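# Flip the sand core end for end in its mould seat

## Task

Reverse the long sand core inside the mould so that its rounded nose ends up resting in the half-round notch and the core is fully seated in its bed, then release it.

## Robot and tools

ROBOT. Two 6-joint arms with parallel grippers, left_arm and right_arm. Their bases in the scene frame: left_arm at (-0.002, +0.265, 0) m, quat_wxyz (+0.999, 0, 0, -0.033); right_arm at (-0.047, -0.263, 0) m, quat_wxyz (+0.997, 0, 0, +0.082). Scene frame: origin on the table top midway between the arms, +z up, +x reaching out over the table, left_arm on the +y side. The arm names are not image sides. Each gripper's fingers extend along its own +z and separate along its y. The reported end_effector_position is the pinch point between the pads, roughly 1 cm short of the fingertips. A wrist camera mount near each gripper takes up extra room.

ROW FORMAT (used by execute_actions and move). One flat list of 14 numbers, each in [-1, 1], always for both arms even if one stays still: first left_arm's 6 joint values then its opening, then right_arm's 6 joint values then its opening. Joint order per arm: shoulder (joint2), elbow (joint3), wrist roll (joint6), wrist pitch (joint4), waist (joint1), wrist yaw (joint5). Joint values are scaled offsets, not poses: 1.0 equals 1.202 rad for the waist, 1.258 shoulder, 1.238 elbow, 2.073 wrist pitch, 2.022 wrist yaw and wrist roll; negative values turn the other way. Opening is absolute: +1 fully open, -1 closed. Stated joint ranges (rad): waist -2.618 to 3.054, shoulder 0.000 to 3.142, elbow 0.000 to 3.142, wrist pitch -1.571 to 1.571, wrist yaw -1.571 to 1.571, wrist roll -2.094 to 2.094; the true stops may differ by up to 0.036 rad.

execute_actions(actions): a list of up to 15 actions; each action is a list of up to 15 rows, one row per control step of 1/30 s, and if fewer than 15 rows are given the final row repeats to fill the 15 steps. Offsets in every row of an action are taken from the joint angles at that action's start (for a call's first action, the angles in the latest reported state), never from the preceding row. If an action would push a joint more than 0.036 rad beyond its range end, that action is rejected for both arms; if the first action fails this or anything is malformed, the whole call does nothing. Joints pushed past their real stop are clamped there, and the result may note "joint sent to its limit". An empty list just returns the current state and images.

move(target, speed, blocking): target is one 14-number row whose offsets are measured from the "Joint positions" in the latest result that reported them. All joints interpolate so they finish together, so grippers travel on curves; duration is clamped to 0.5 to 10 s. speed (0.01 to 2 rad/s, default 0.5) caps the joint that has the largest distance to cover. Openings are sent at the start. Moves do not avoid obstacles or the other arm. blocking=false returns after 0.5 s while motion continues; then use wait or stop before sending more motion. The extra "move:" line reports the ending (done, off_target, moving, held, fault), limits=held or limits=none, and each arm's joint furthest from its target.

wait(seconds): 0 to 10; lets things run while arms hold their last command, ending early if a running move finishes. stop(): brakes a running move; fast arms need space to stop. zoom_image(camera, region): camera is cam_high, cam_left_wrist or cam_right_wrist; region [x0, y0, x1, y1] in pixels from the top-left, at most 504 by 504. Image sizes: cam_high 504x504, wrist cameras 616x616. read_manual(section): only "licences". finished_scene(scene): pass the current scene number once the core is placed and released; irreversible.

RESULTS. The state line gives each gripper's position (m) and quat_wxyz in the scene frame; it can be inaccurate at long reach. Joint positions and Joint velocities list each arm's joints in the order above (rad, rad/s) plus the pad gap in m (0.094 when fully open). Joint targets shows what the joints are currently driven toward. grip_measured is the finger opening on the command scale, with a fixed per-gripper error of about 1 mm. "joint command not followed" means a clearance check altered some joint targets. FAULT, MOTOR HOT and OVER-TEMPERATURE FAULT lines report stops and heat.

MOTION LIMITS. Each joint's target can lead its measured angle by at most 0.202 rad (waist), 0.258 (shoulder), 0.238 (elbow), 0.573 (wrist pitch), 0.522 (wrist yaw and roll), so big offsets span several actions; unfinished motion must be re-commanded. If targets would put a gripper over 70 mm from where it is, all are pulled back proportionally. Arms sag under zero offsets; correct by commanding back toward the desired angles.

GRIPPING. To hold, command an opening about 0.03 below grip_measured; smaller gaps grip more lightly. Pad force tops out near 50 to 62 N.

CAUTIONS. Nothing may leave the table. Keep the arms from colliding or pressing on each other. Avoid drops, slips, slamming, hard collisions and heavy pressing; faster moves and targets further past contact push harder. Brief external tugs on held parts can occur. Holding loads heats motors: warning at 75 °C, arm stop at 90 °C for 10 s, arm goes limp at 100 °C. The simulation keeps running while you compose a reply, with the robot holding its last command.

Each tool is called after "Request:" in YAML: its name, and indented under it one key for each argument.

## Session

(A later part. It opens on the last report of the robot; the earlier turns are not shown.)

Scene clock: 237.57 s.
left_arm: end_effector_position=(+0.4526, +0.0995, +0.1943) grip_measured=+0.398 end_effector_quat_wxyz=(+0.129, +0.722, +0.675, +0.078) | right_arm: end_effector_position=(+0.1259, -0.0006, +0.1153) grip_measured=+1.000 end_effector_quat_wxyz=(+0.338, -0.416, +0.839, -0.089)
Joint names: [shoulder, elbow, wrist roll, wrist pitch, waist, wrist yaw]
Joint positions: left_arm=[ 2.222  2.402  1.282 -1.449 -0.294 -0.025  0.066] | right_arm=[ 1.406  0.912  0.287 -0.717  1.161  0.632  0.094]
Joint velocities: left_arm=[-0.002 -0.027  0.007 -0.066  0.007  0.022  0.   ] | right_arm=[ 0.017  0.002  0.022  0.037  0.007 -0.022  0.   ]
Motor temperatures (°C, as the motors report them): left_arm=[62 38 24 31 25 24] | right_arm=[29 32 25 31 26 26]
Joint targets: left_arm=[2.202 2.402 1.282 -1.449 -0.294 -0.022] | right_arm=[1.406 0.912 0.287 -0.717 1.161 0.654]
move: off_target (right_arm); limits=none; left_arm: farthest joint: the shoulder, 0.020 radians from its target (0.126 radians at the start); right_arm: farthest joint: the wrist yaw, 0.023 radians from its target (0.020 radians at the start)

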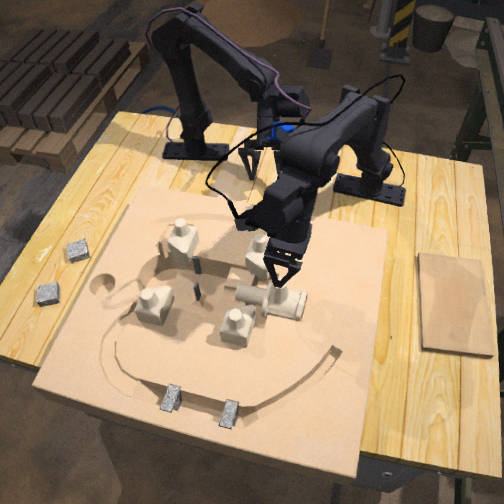

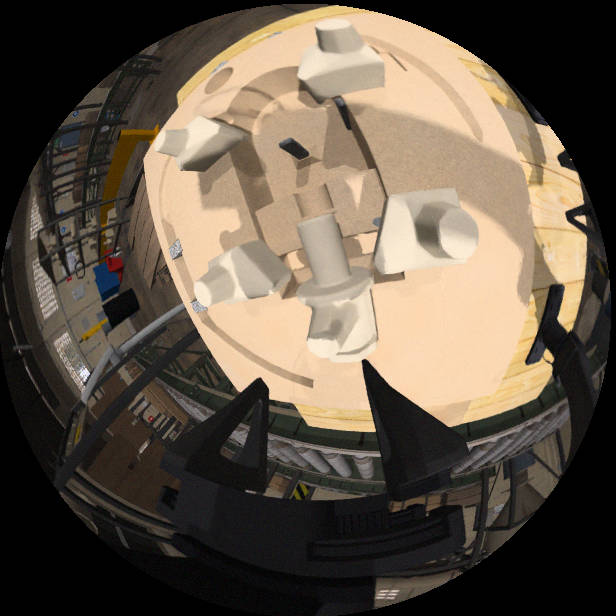

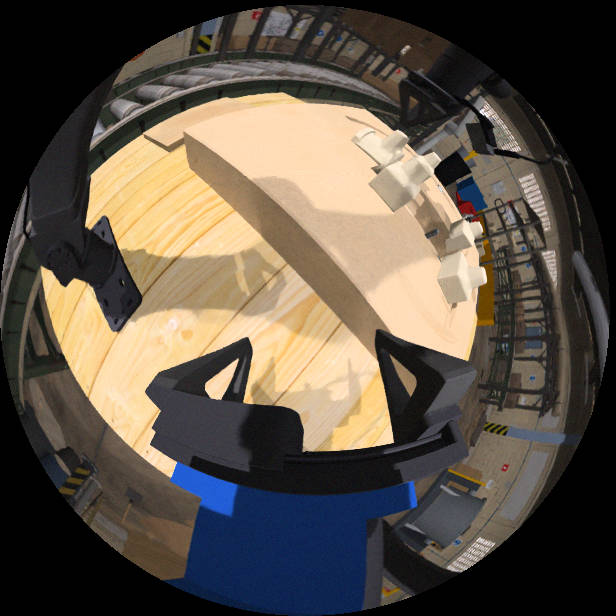

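Request:
move:
  target: [0.115,-0.01,0,0.012,-0.008,0.01,0.3,0,0,0,0,0,0.01,1]
  speed: 0.15

Request:
move:
  target: [0,0,0,0,0,0,-0.2,0,0,0,0,0,0.01,1]

Scene clock: 259.37 s.
left_arm: end_effector_position=(+0.4615, +0.0960, +0.1291) grip_measured=+0.302 end_effector_quat_wxyz=(+0.073, +0.728, +0.679, +0.050) | right_arm: end_effector_position=(+0.1256, -0.0004, +0.1151) grip_measured=+1.000 end_effector_quat_wxyz=(+0.338, -0.416, +0.840, -0.088)
Joint names: [shoulder, elbow, wrist roll, wrist pitch, waist, wrist yaw]
Joint positions: left_arm=[ 2.363  2.402  1.282 -1.435 -0.294 -0.024  0.061] | right_arm=[ 1.406  0.912  0.287 -0.717  1.161  0.629  0.094]
Joint velocities: left_arm=[-0.007  0.002 -0.022 -0.037  0.012 -0.007 -0.001] | right_arm=[ 0.002 -0.012 -0.066 -0.007  0.012 -0.066  0.   ]
Motor temperatures (°C, as the motors report them): left_arm=[62 37 24 31 25 24] | right_arm=[29 32 25 31 26 26]
Joint targets: left_arm=[2.367 2.390 1.282 -1.424 -0.303 -0.005] | right_arm=[1.406 0.912 0.287 -0.717 1.161 0.652]
move: off_target (right_arm); limits=none; left_arm: farthest joint: the wrist yaw, 0.019 radians from its target (0.020 radians at the start); right_arm: farthest joint: the wrist yaw, 0.023 radians from its target (0.021 radians at the start)

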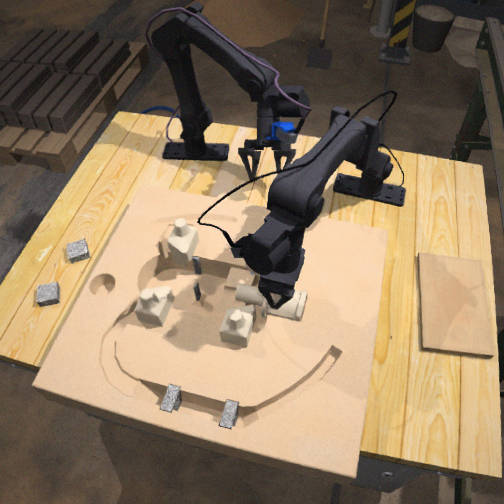

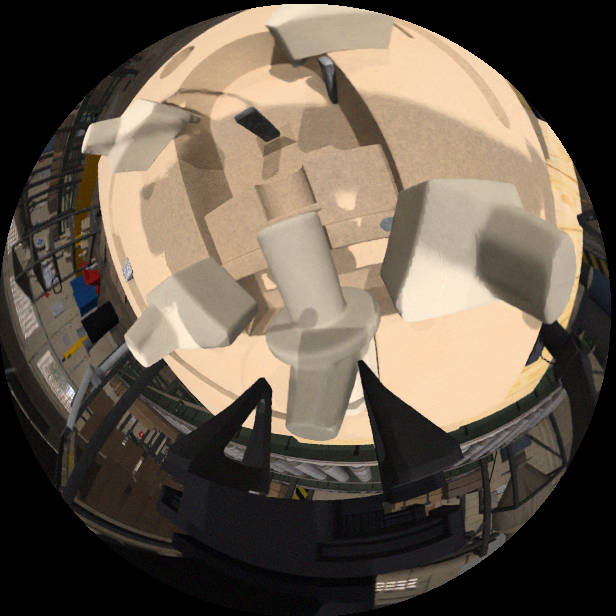

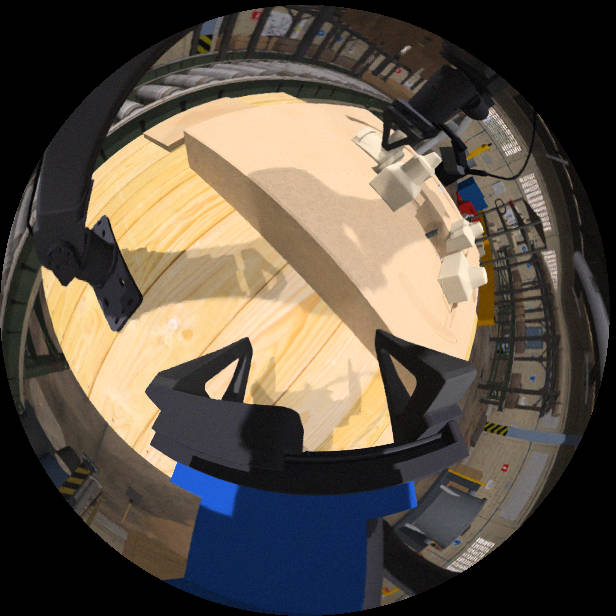

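Scene clock: 260.07 s.
left_arm: end_effector_position=(+0.4549, +0.0963, +0.1280) grip_measured=-0.175 end_effector_quat_wxyz=(+0.063, +0.729, +0.680, +0.041) | right_arm: end_effector_position=(+0.1253, -0.0003, +0.1149) grip_measured=+1.000 end_effector_quat_wxyz=(+0.337, -0.417, +0.840, -0.087)
Joint names: [shoulder, elbow, wrist roll, wrist pitch, waist, wrist yaw]
Joint positions: left_arm=[ 2.363  2.402  1.279 -1.461 -0.295 -0.017  0.039] | right_arm=[ 1.406  0.912  0.287 -0.717  1.161  0.627  0.094]
Joint velocities: left_arm=[ 0.017 -0.002  0.022 -0.066 -0.002 -0.066 -0.001] | right_arm=[-0.007 -0.007  0.051 -0.066  0.007 -0.095  0.   ]
Motor temperatures (°C, as the motors report them): left_arm=[62 37 24 31 25 24] | right_arm=[29 32 25 31 26 26]
Joint targets: left_arm=[2.363 2.402 1.283 -1.435 -0.294 -0.024] | right_arm=[1.406 0.912 0.287 -0.717 1.161 0.650]
move: off_target (left_arm, right_arm); limits=none; left_arm: farthest joint: the wrist pitch, 0.026 radians from its target (0.000 radians at the start); right_arm: farthest joint: the wrist yaw, 0.022 radians from its target (0.020 radians at the start)

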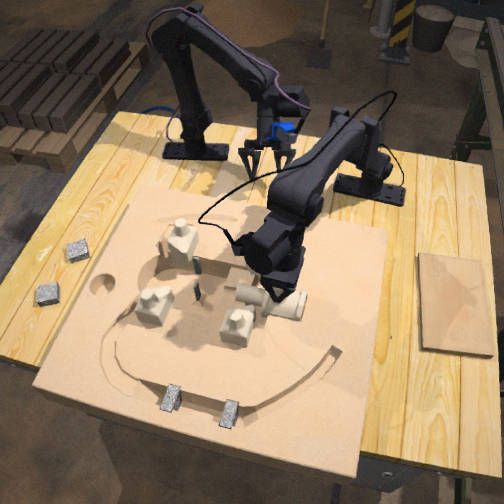

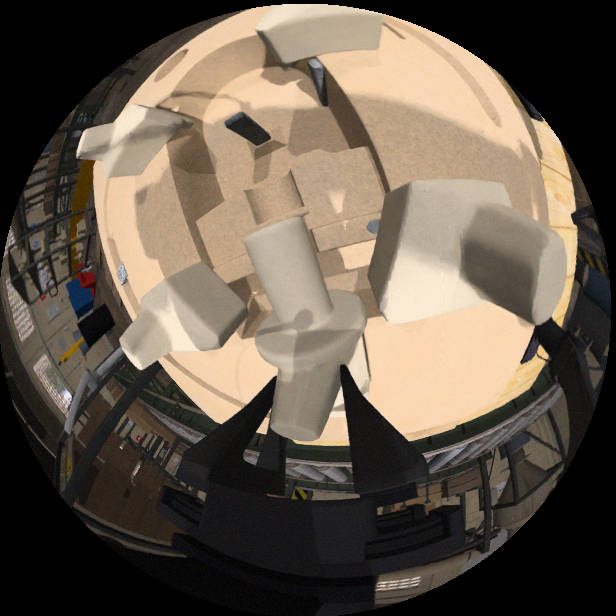

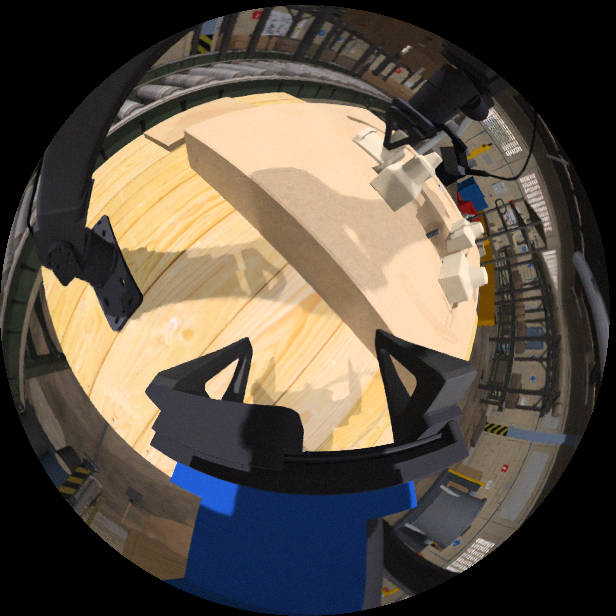

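Request:
move:
  target: [-0.044,0.02,0.035,0.01,0.03,0,-0.21,0,0,0,0,0,0.01,1]
  speed: 0.08

Request:
zoom_image:
  camera: "cam_left_wrist"
  region: [210,150,370,310]

Scene clock: 267.73 s.
left_arm: end_effector_position=(+0.4546, +0.0971, +0.1288) grip_measured=-0.175 end_effector_quat_wxyz=(+0.068, +0.737, +0.672, +0.031) | right_arm: end_effector_position=(+0.1250, -0.0001, +0.1147) grip_measured=+1.000 end_effector_quat_wxyz=(+0.336, -0.417, +0.840, -0.086)
Joint names: [shoulder, elbow, wrist roll, wrist pitch, waist, wrist yaw]
Joint positions: left_arm=[ 2.361  2.402  1.31  -1.463 -0.285  0.008  0.039] | right_arm=[ 1.406  0.912  0.287 -0.717  1.161  0.625  0.094]
Joint velocities: left_arm=[ 0.007 -0.017 -0.037 -0.081 -0.012  0.066 -0.002] | right_arm=[ 0.007  0.002 -0.022  0.037  0.017  0.051  0.   ]
Motor temperatures (°C, as the motors report them): left_arm=[63 37 24 30 25 24] | right_arm=[29 32 25 31 26 26]
Joint targets: left_arm=[2.308 2.427 1.350 -1.440 -0.259 -0.017] | right_arm=[1.406 0.912 0.287 -0.717 1.161 0.647]
move: off_target (left_arm, right_arm); limits=none; left_arm: farthest joint: the shoulder, 0.053 radians from its target (0.055 radians at the start); right_arm: farthest joint: the wrist yaw, 0.022 radians from its target (0.020 radians at the start)

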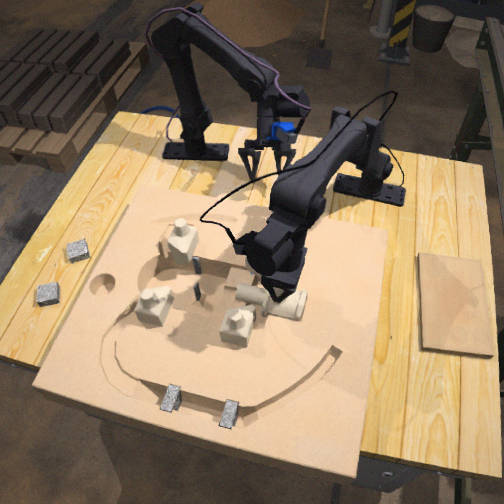

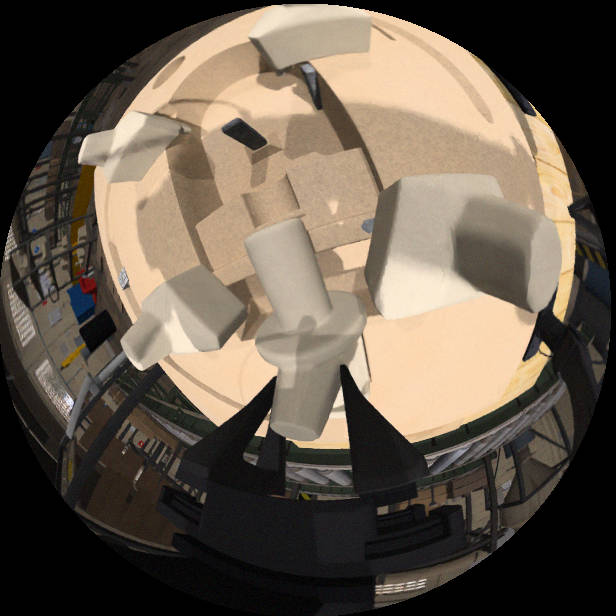

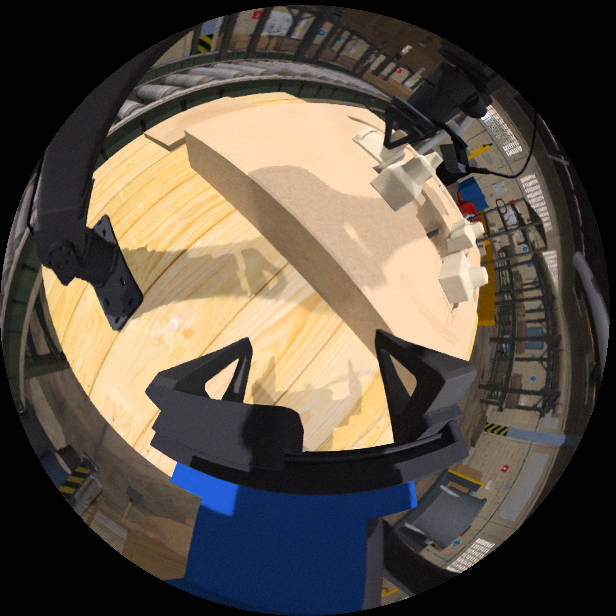

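Region (210, 150, 370, 310) of cam_left_wrist's 616x616 image, scaled by 3.150, with more detail than that image has.

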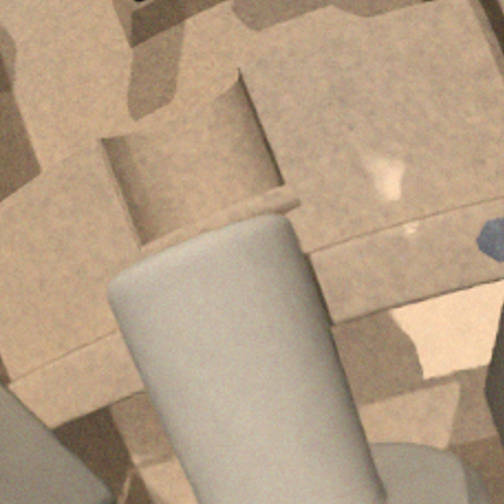

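Request:
move:
  target: [0.005,0,-0.004,0,0.005,0,-0.21,0,0,0,0,0,0.01,1]
  speed: 0.08

Request:
move:
  target: [0,0,0,0,0,0,0.4,0,0,0,0,0,0.01,1]

Request:
move:
  target: [-0.12,0,0,0,0,0,0.4,0,0,0,0,0,0.01,1]
  speed: 0.25

Request:
zoom_image:
  camera: "cam_high"
  region: [215,270,315,330]

Request:
zoom_image:
  camera: "cam_left_wrist"
  region: [250,180,370,300]

Scene clock: 288.03 s.
left_arm: end_effector_position=(+0.4545, +0.0970, +0.1282) grip_measured=-0.175 end_effector_quat_wxyz=(+0.068, +0.735, +0.674, +0.030) | right_arm: end_effector_position=(+0.1247, +0.0001, +0.1144) grip_measured=+1.000 end_effector_quat_wxyz=(+0.335, -0.417, +0.840, -0.086)
Joint names: [shoulder, elbow, wrist roll, wrist pitch, waist, wrist yaw]
Joint positions: left_arm=[ 2.362  2.402  1.305 -1.463 -0.285  0.008  0.039] | right_arm=[ 1.406  0.912  0.287 -0.717  1.161  0.623  0.094]
Joint velocities: left_arm=[-0.012 -0.017 -0.022 -0.066  0.007 -0.007  0.001] | right_arm=[-0.007  0.007 -0.022 -0.022 -0.007 -0.066  0.   ]
Motor temperatures (°C, as the motors report them): left_arm=[69 38 24 30 25 24] | right_arm=[29 32 25 30 26 26]
Joint targets: left_arm=[2.368 2.402 1.302 -1.462 -0.279 0.007] | right_arm=[1.406 0.912 0.287 -0.717 1.161 0.645]
move: off_target (right_arm); limits=none; left_arm: farthest joint: the waist, 0.006 radians from its target (0.006 radians at the start); right_arm: farthest joint: the wrist yaw, 0.023 radians from its target (0.020 radians at the start)

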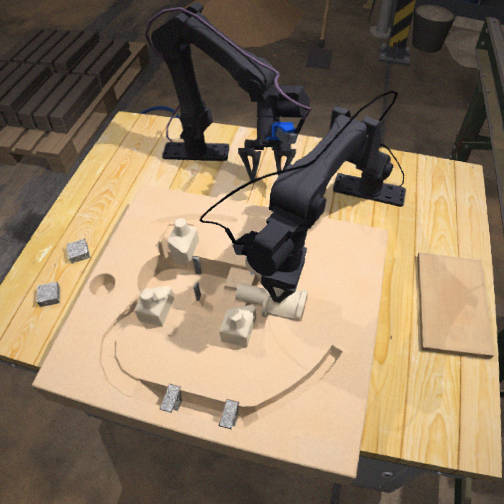

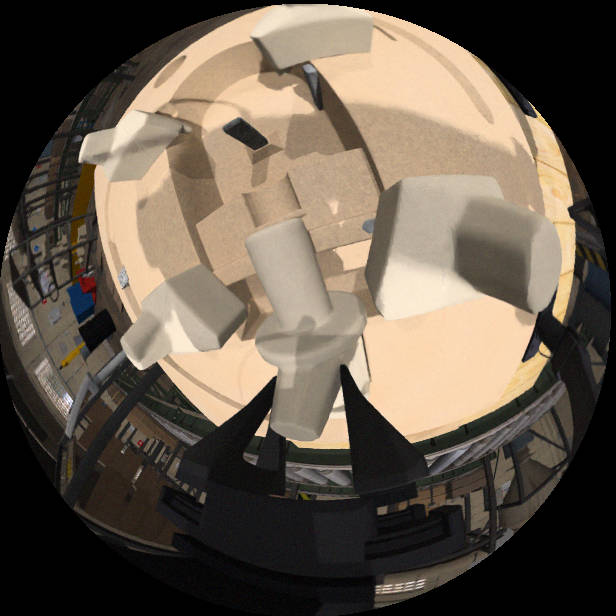

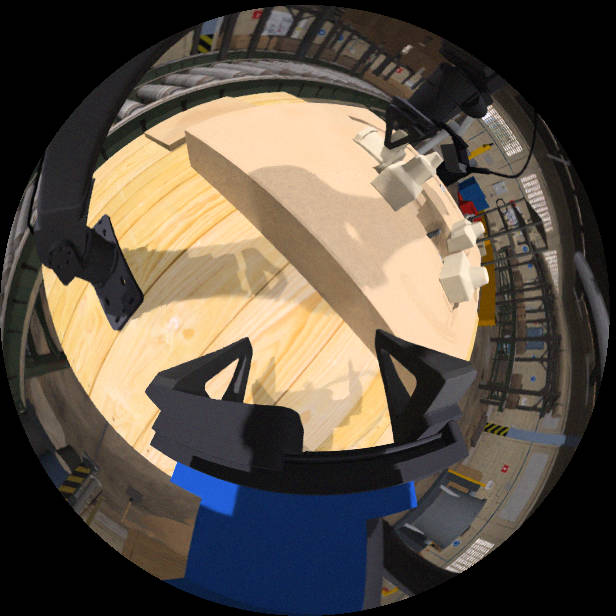

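Scene clock: 288.73 s.
left_arm: end_effector_position=(+0.4545, +0.0977, +0.1282) grip_measured=+0.398 end_effector_quat_wxyz=(+0.066, +0.735, +0.674, +0.032) | right_arm: end_effector_position=(+0.1244, +0.0002, +0.1142) grip_measured=+1.000 end_effector_quat_wxyz=(+0.335, -0.418, +0.840, -0.085)
Joint names: [shoulder, elbow, wrist roll, wrist pitch, waist, wrist yaw]
Joint positions: left_arm=[ 2.362  2.402  1.305 -1.464 -0.285  0.005  0.066] | right_arm=[ 1.406  0.912  0.287 -0.717  1.161  0.62   0.094]
Joint velocities: left_arm=[-0.007 -0.007  0.022 -0.037  0.007 -0.037  0.   ] | right_arm=[-0.002  0.002 -0.11  -0.037  0.007  0.007  0.   ]
Motor temperatures (°C, as the motors report them): left_arm=[69 38 24 30 25 24] | right_arm=[29 32 25 30 26 26]
Joint targets: left_arm=[2.362 2.402 1.305 -1.463 -0.285 0.009] | right_arm=[1.406 0.912 0.287 -0.717 1.161 0.643]
move: off_target (right_arm); limits=none; left_arm: farthest joint: the wrist yaw, 0.003 radians from its target (0.000 radians at the start); right_arm: farthest joint: the wrist yaw, 0.023 radians from its target (0.021 radians at the start)

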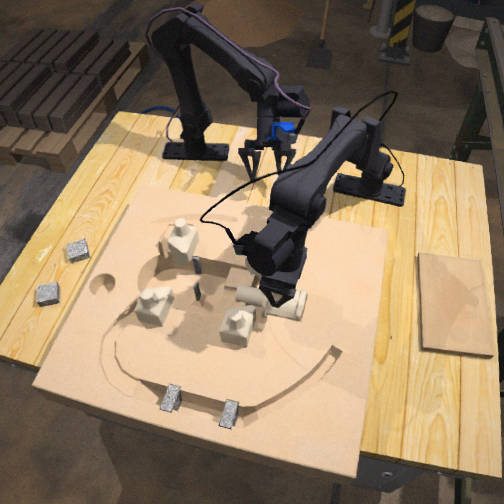

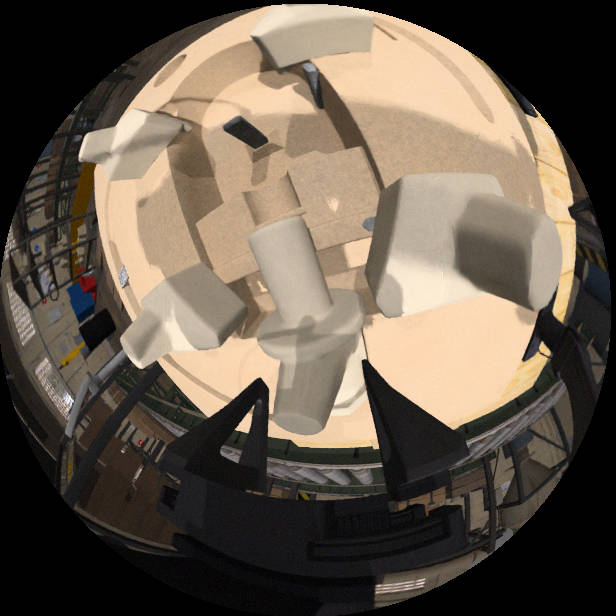

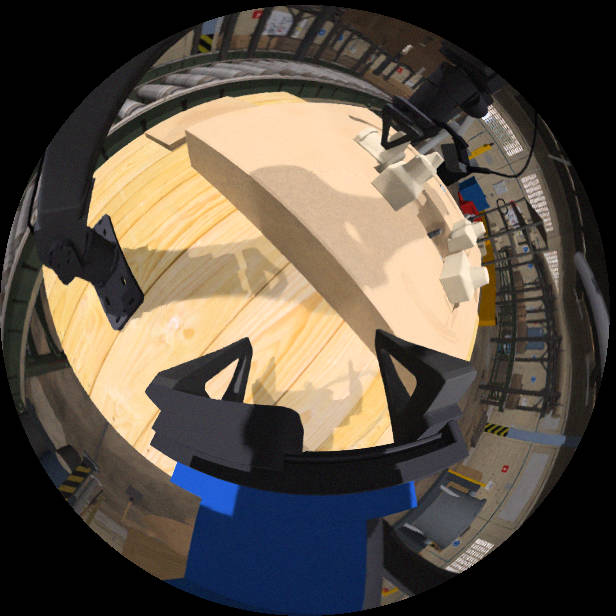

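Scene clock: 289.70 s.
left_arm: end_effector_position=(+0.4497, +0.1002, +0.1906) grip_measured=+0.398 end_effector_quat_wxyz=(+0.125, +0.729, +0.670, +0.064) | right_arm: end_effector_position=(+0.1241, +0.0004, +0.1140) grip_measured=+1.000 end_effector_quat_wxyz=(+0.334, -0.418, +0.841, -0.084)
Joint names: [shoulder, elbow, wrist roll, wrist pitch, waist, wrist yaw]
Joint positions: left_arm=[ 2.228  2.402  1.305 -1.464 -0.285  0.001  0.066] | right_arm=[ 1.406  0.912  0.287 -0.717  1.161  0.618  0.094]
Joint velocities: left_arm=[-0.012 -0.002 -0.081 -0.022  0.017  0.007 -0.   ] | right_arm=[ 0.002 -0.007 -0.051  0.066 -0.027  0.022  0.   ]
Motor temperatures (°C, as the motors report them): left_arm=[69 38 24 30 25 24] | right_arm=[29 32 25 30 26 26]
Joint targets: left_arm=[2.211 2.402 1.305 -1.464 -0.285 0.005] | right_arm=[1.406 0.912 0.287 -0.717 1.161 0.641]
move: off_target (right_arm); limits=none; left_arm: farthest joint: the shoulder, 0.017 radians from its target (0.151 radians at the start); right_arm: farthest joint: the wrist yaw, 0.022 radians from its target (0.020 radians at the start)

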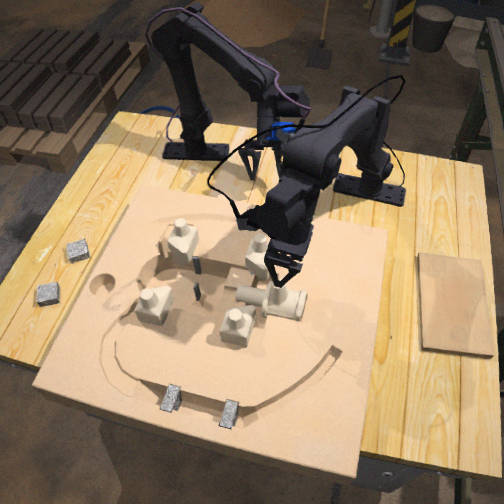

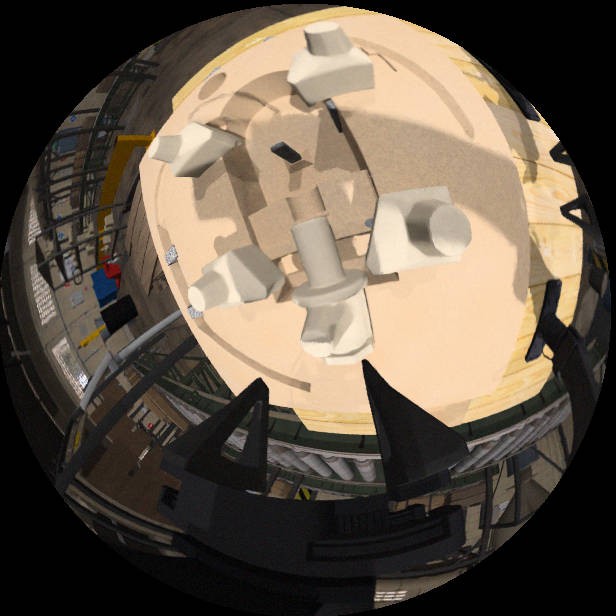

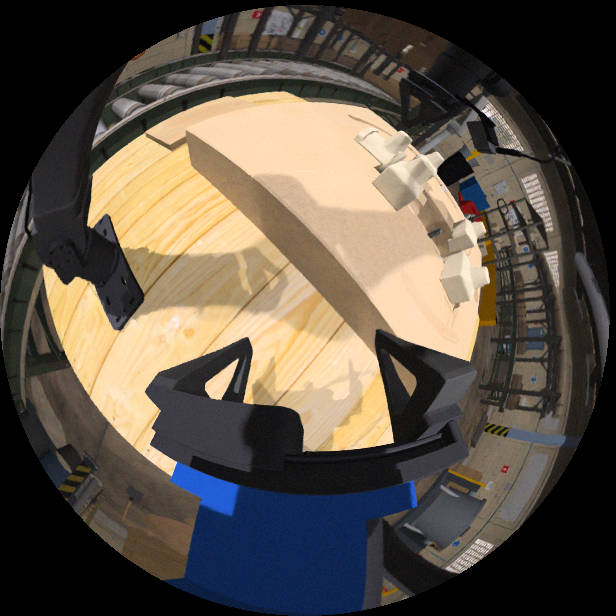

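Region (215, 270, 315, 330) of cam_high's 504x504 image, scaled by 5.040, with more detail than that image has; it fills the top 302 rows of this view, and the rest is white.

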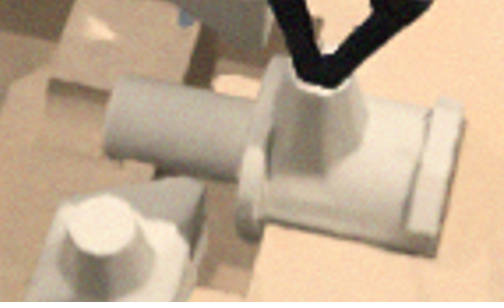

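Region (250, 180, 370, 300) of cam_left_wrist's 616x616 image, scaled by 4.200, with more detail than that image has.

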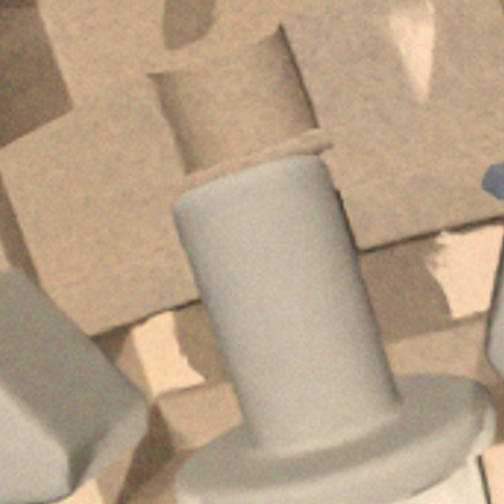

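The nose has dropped into the notch.

Request:
finished_scene:
  scene: 2

The scene is finished: the task was done.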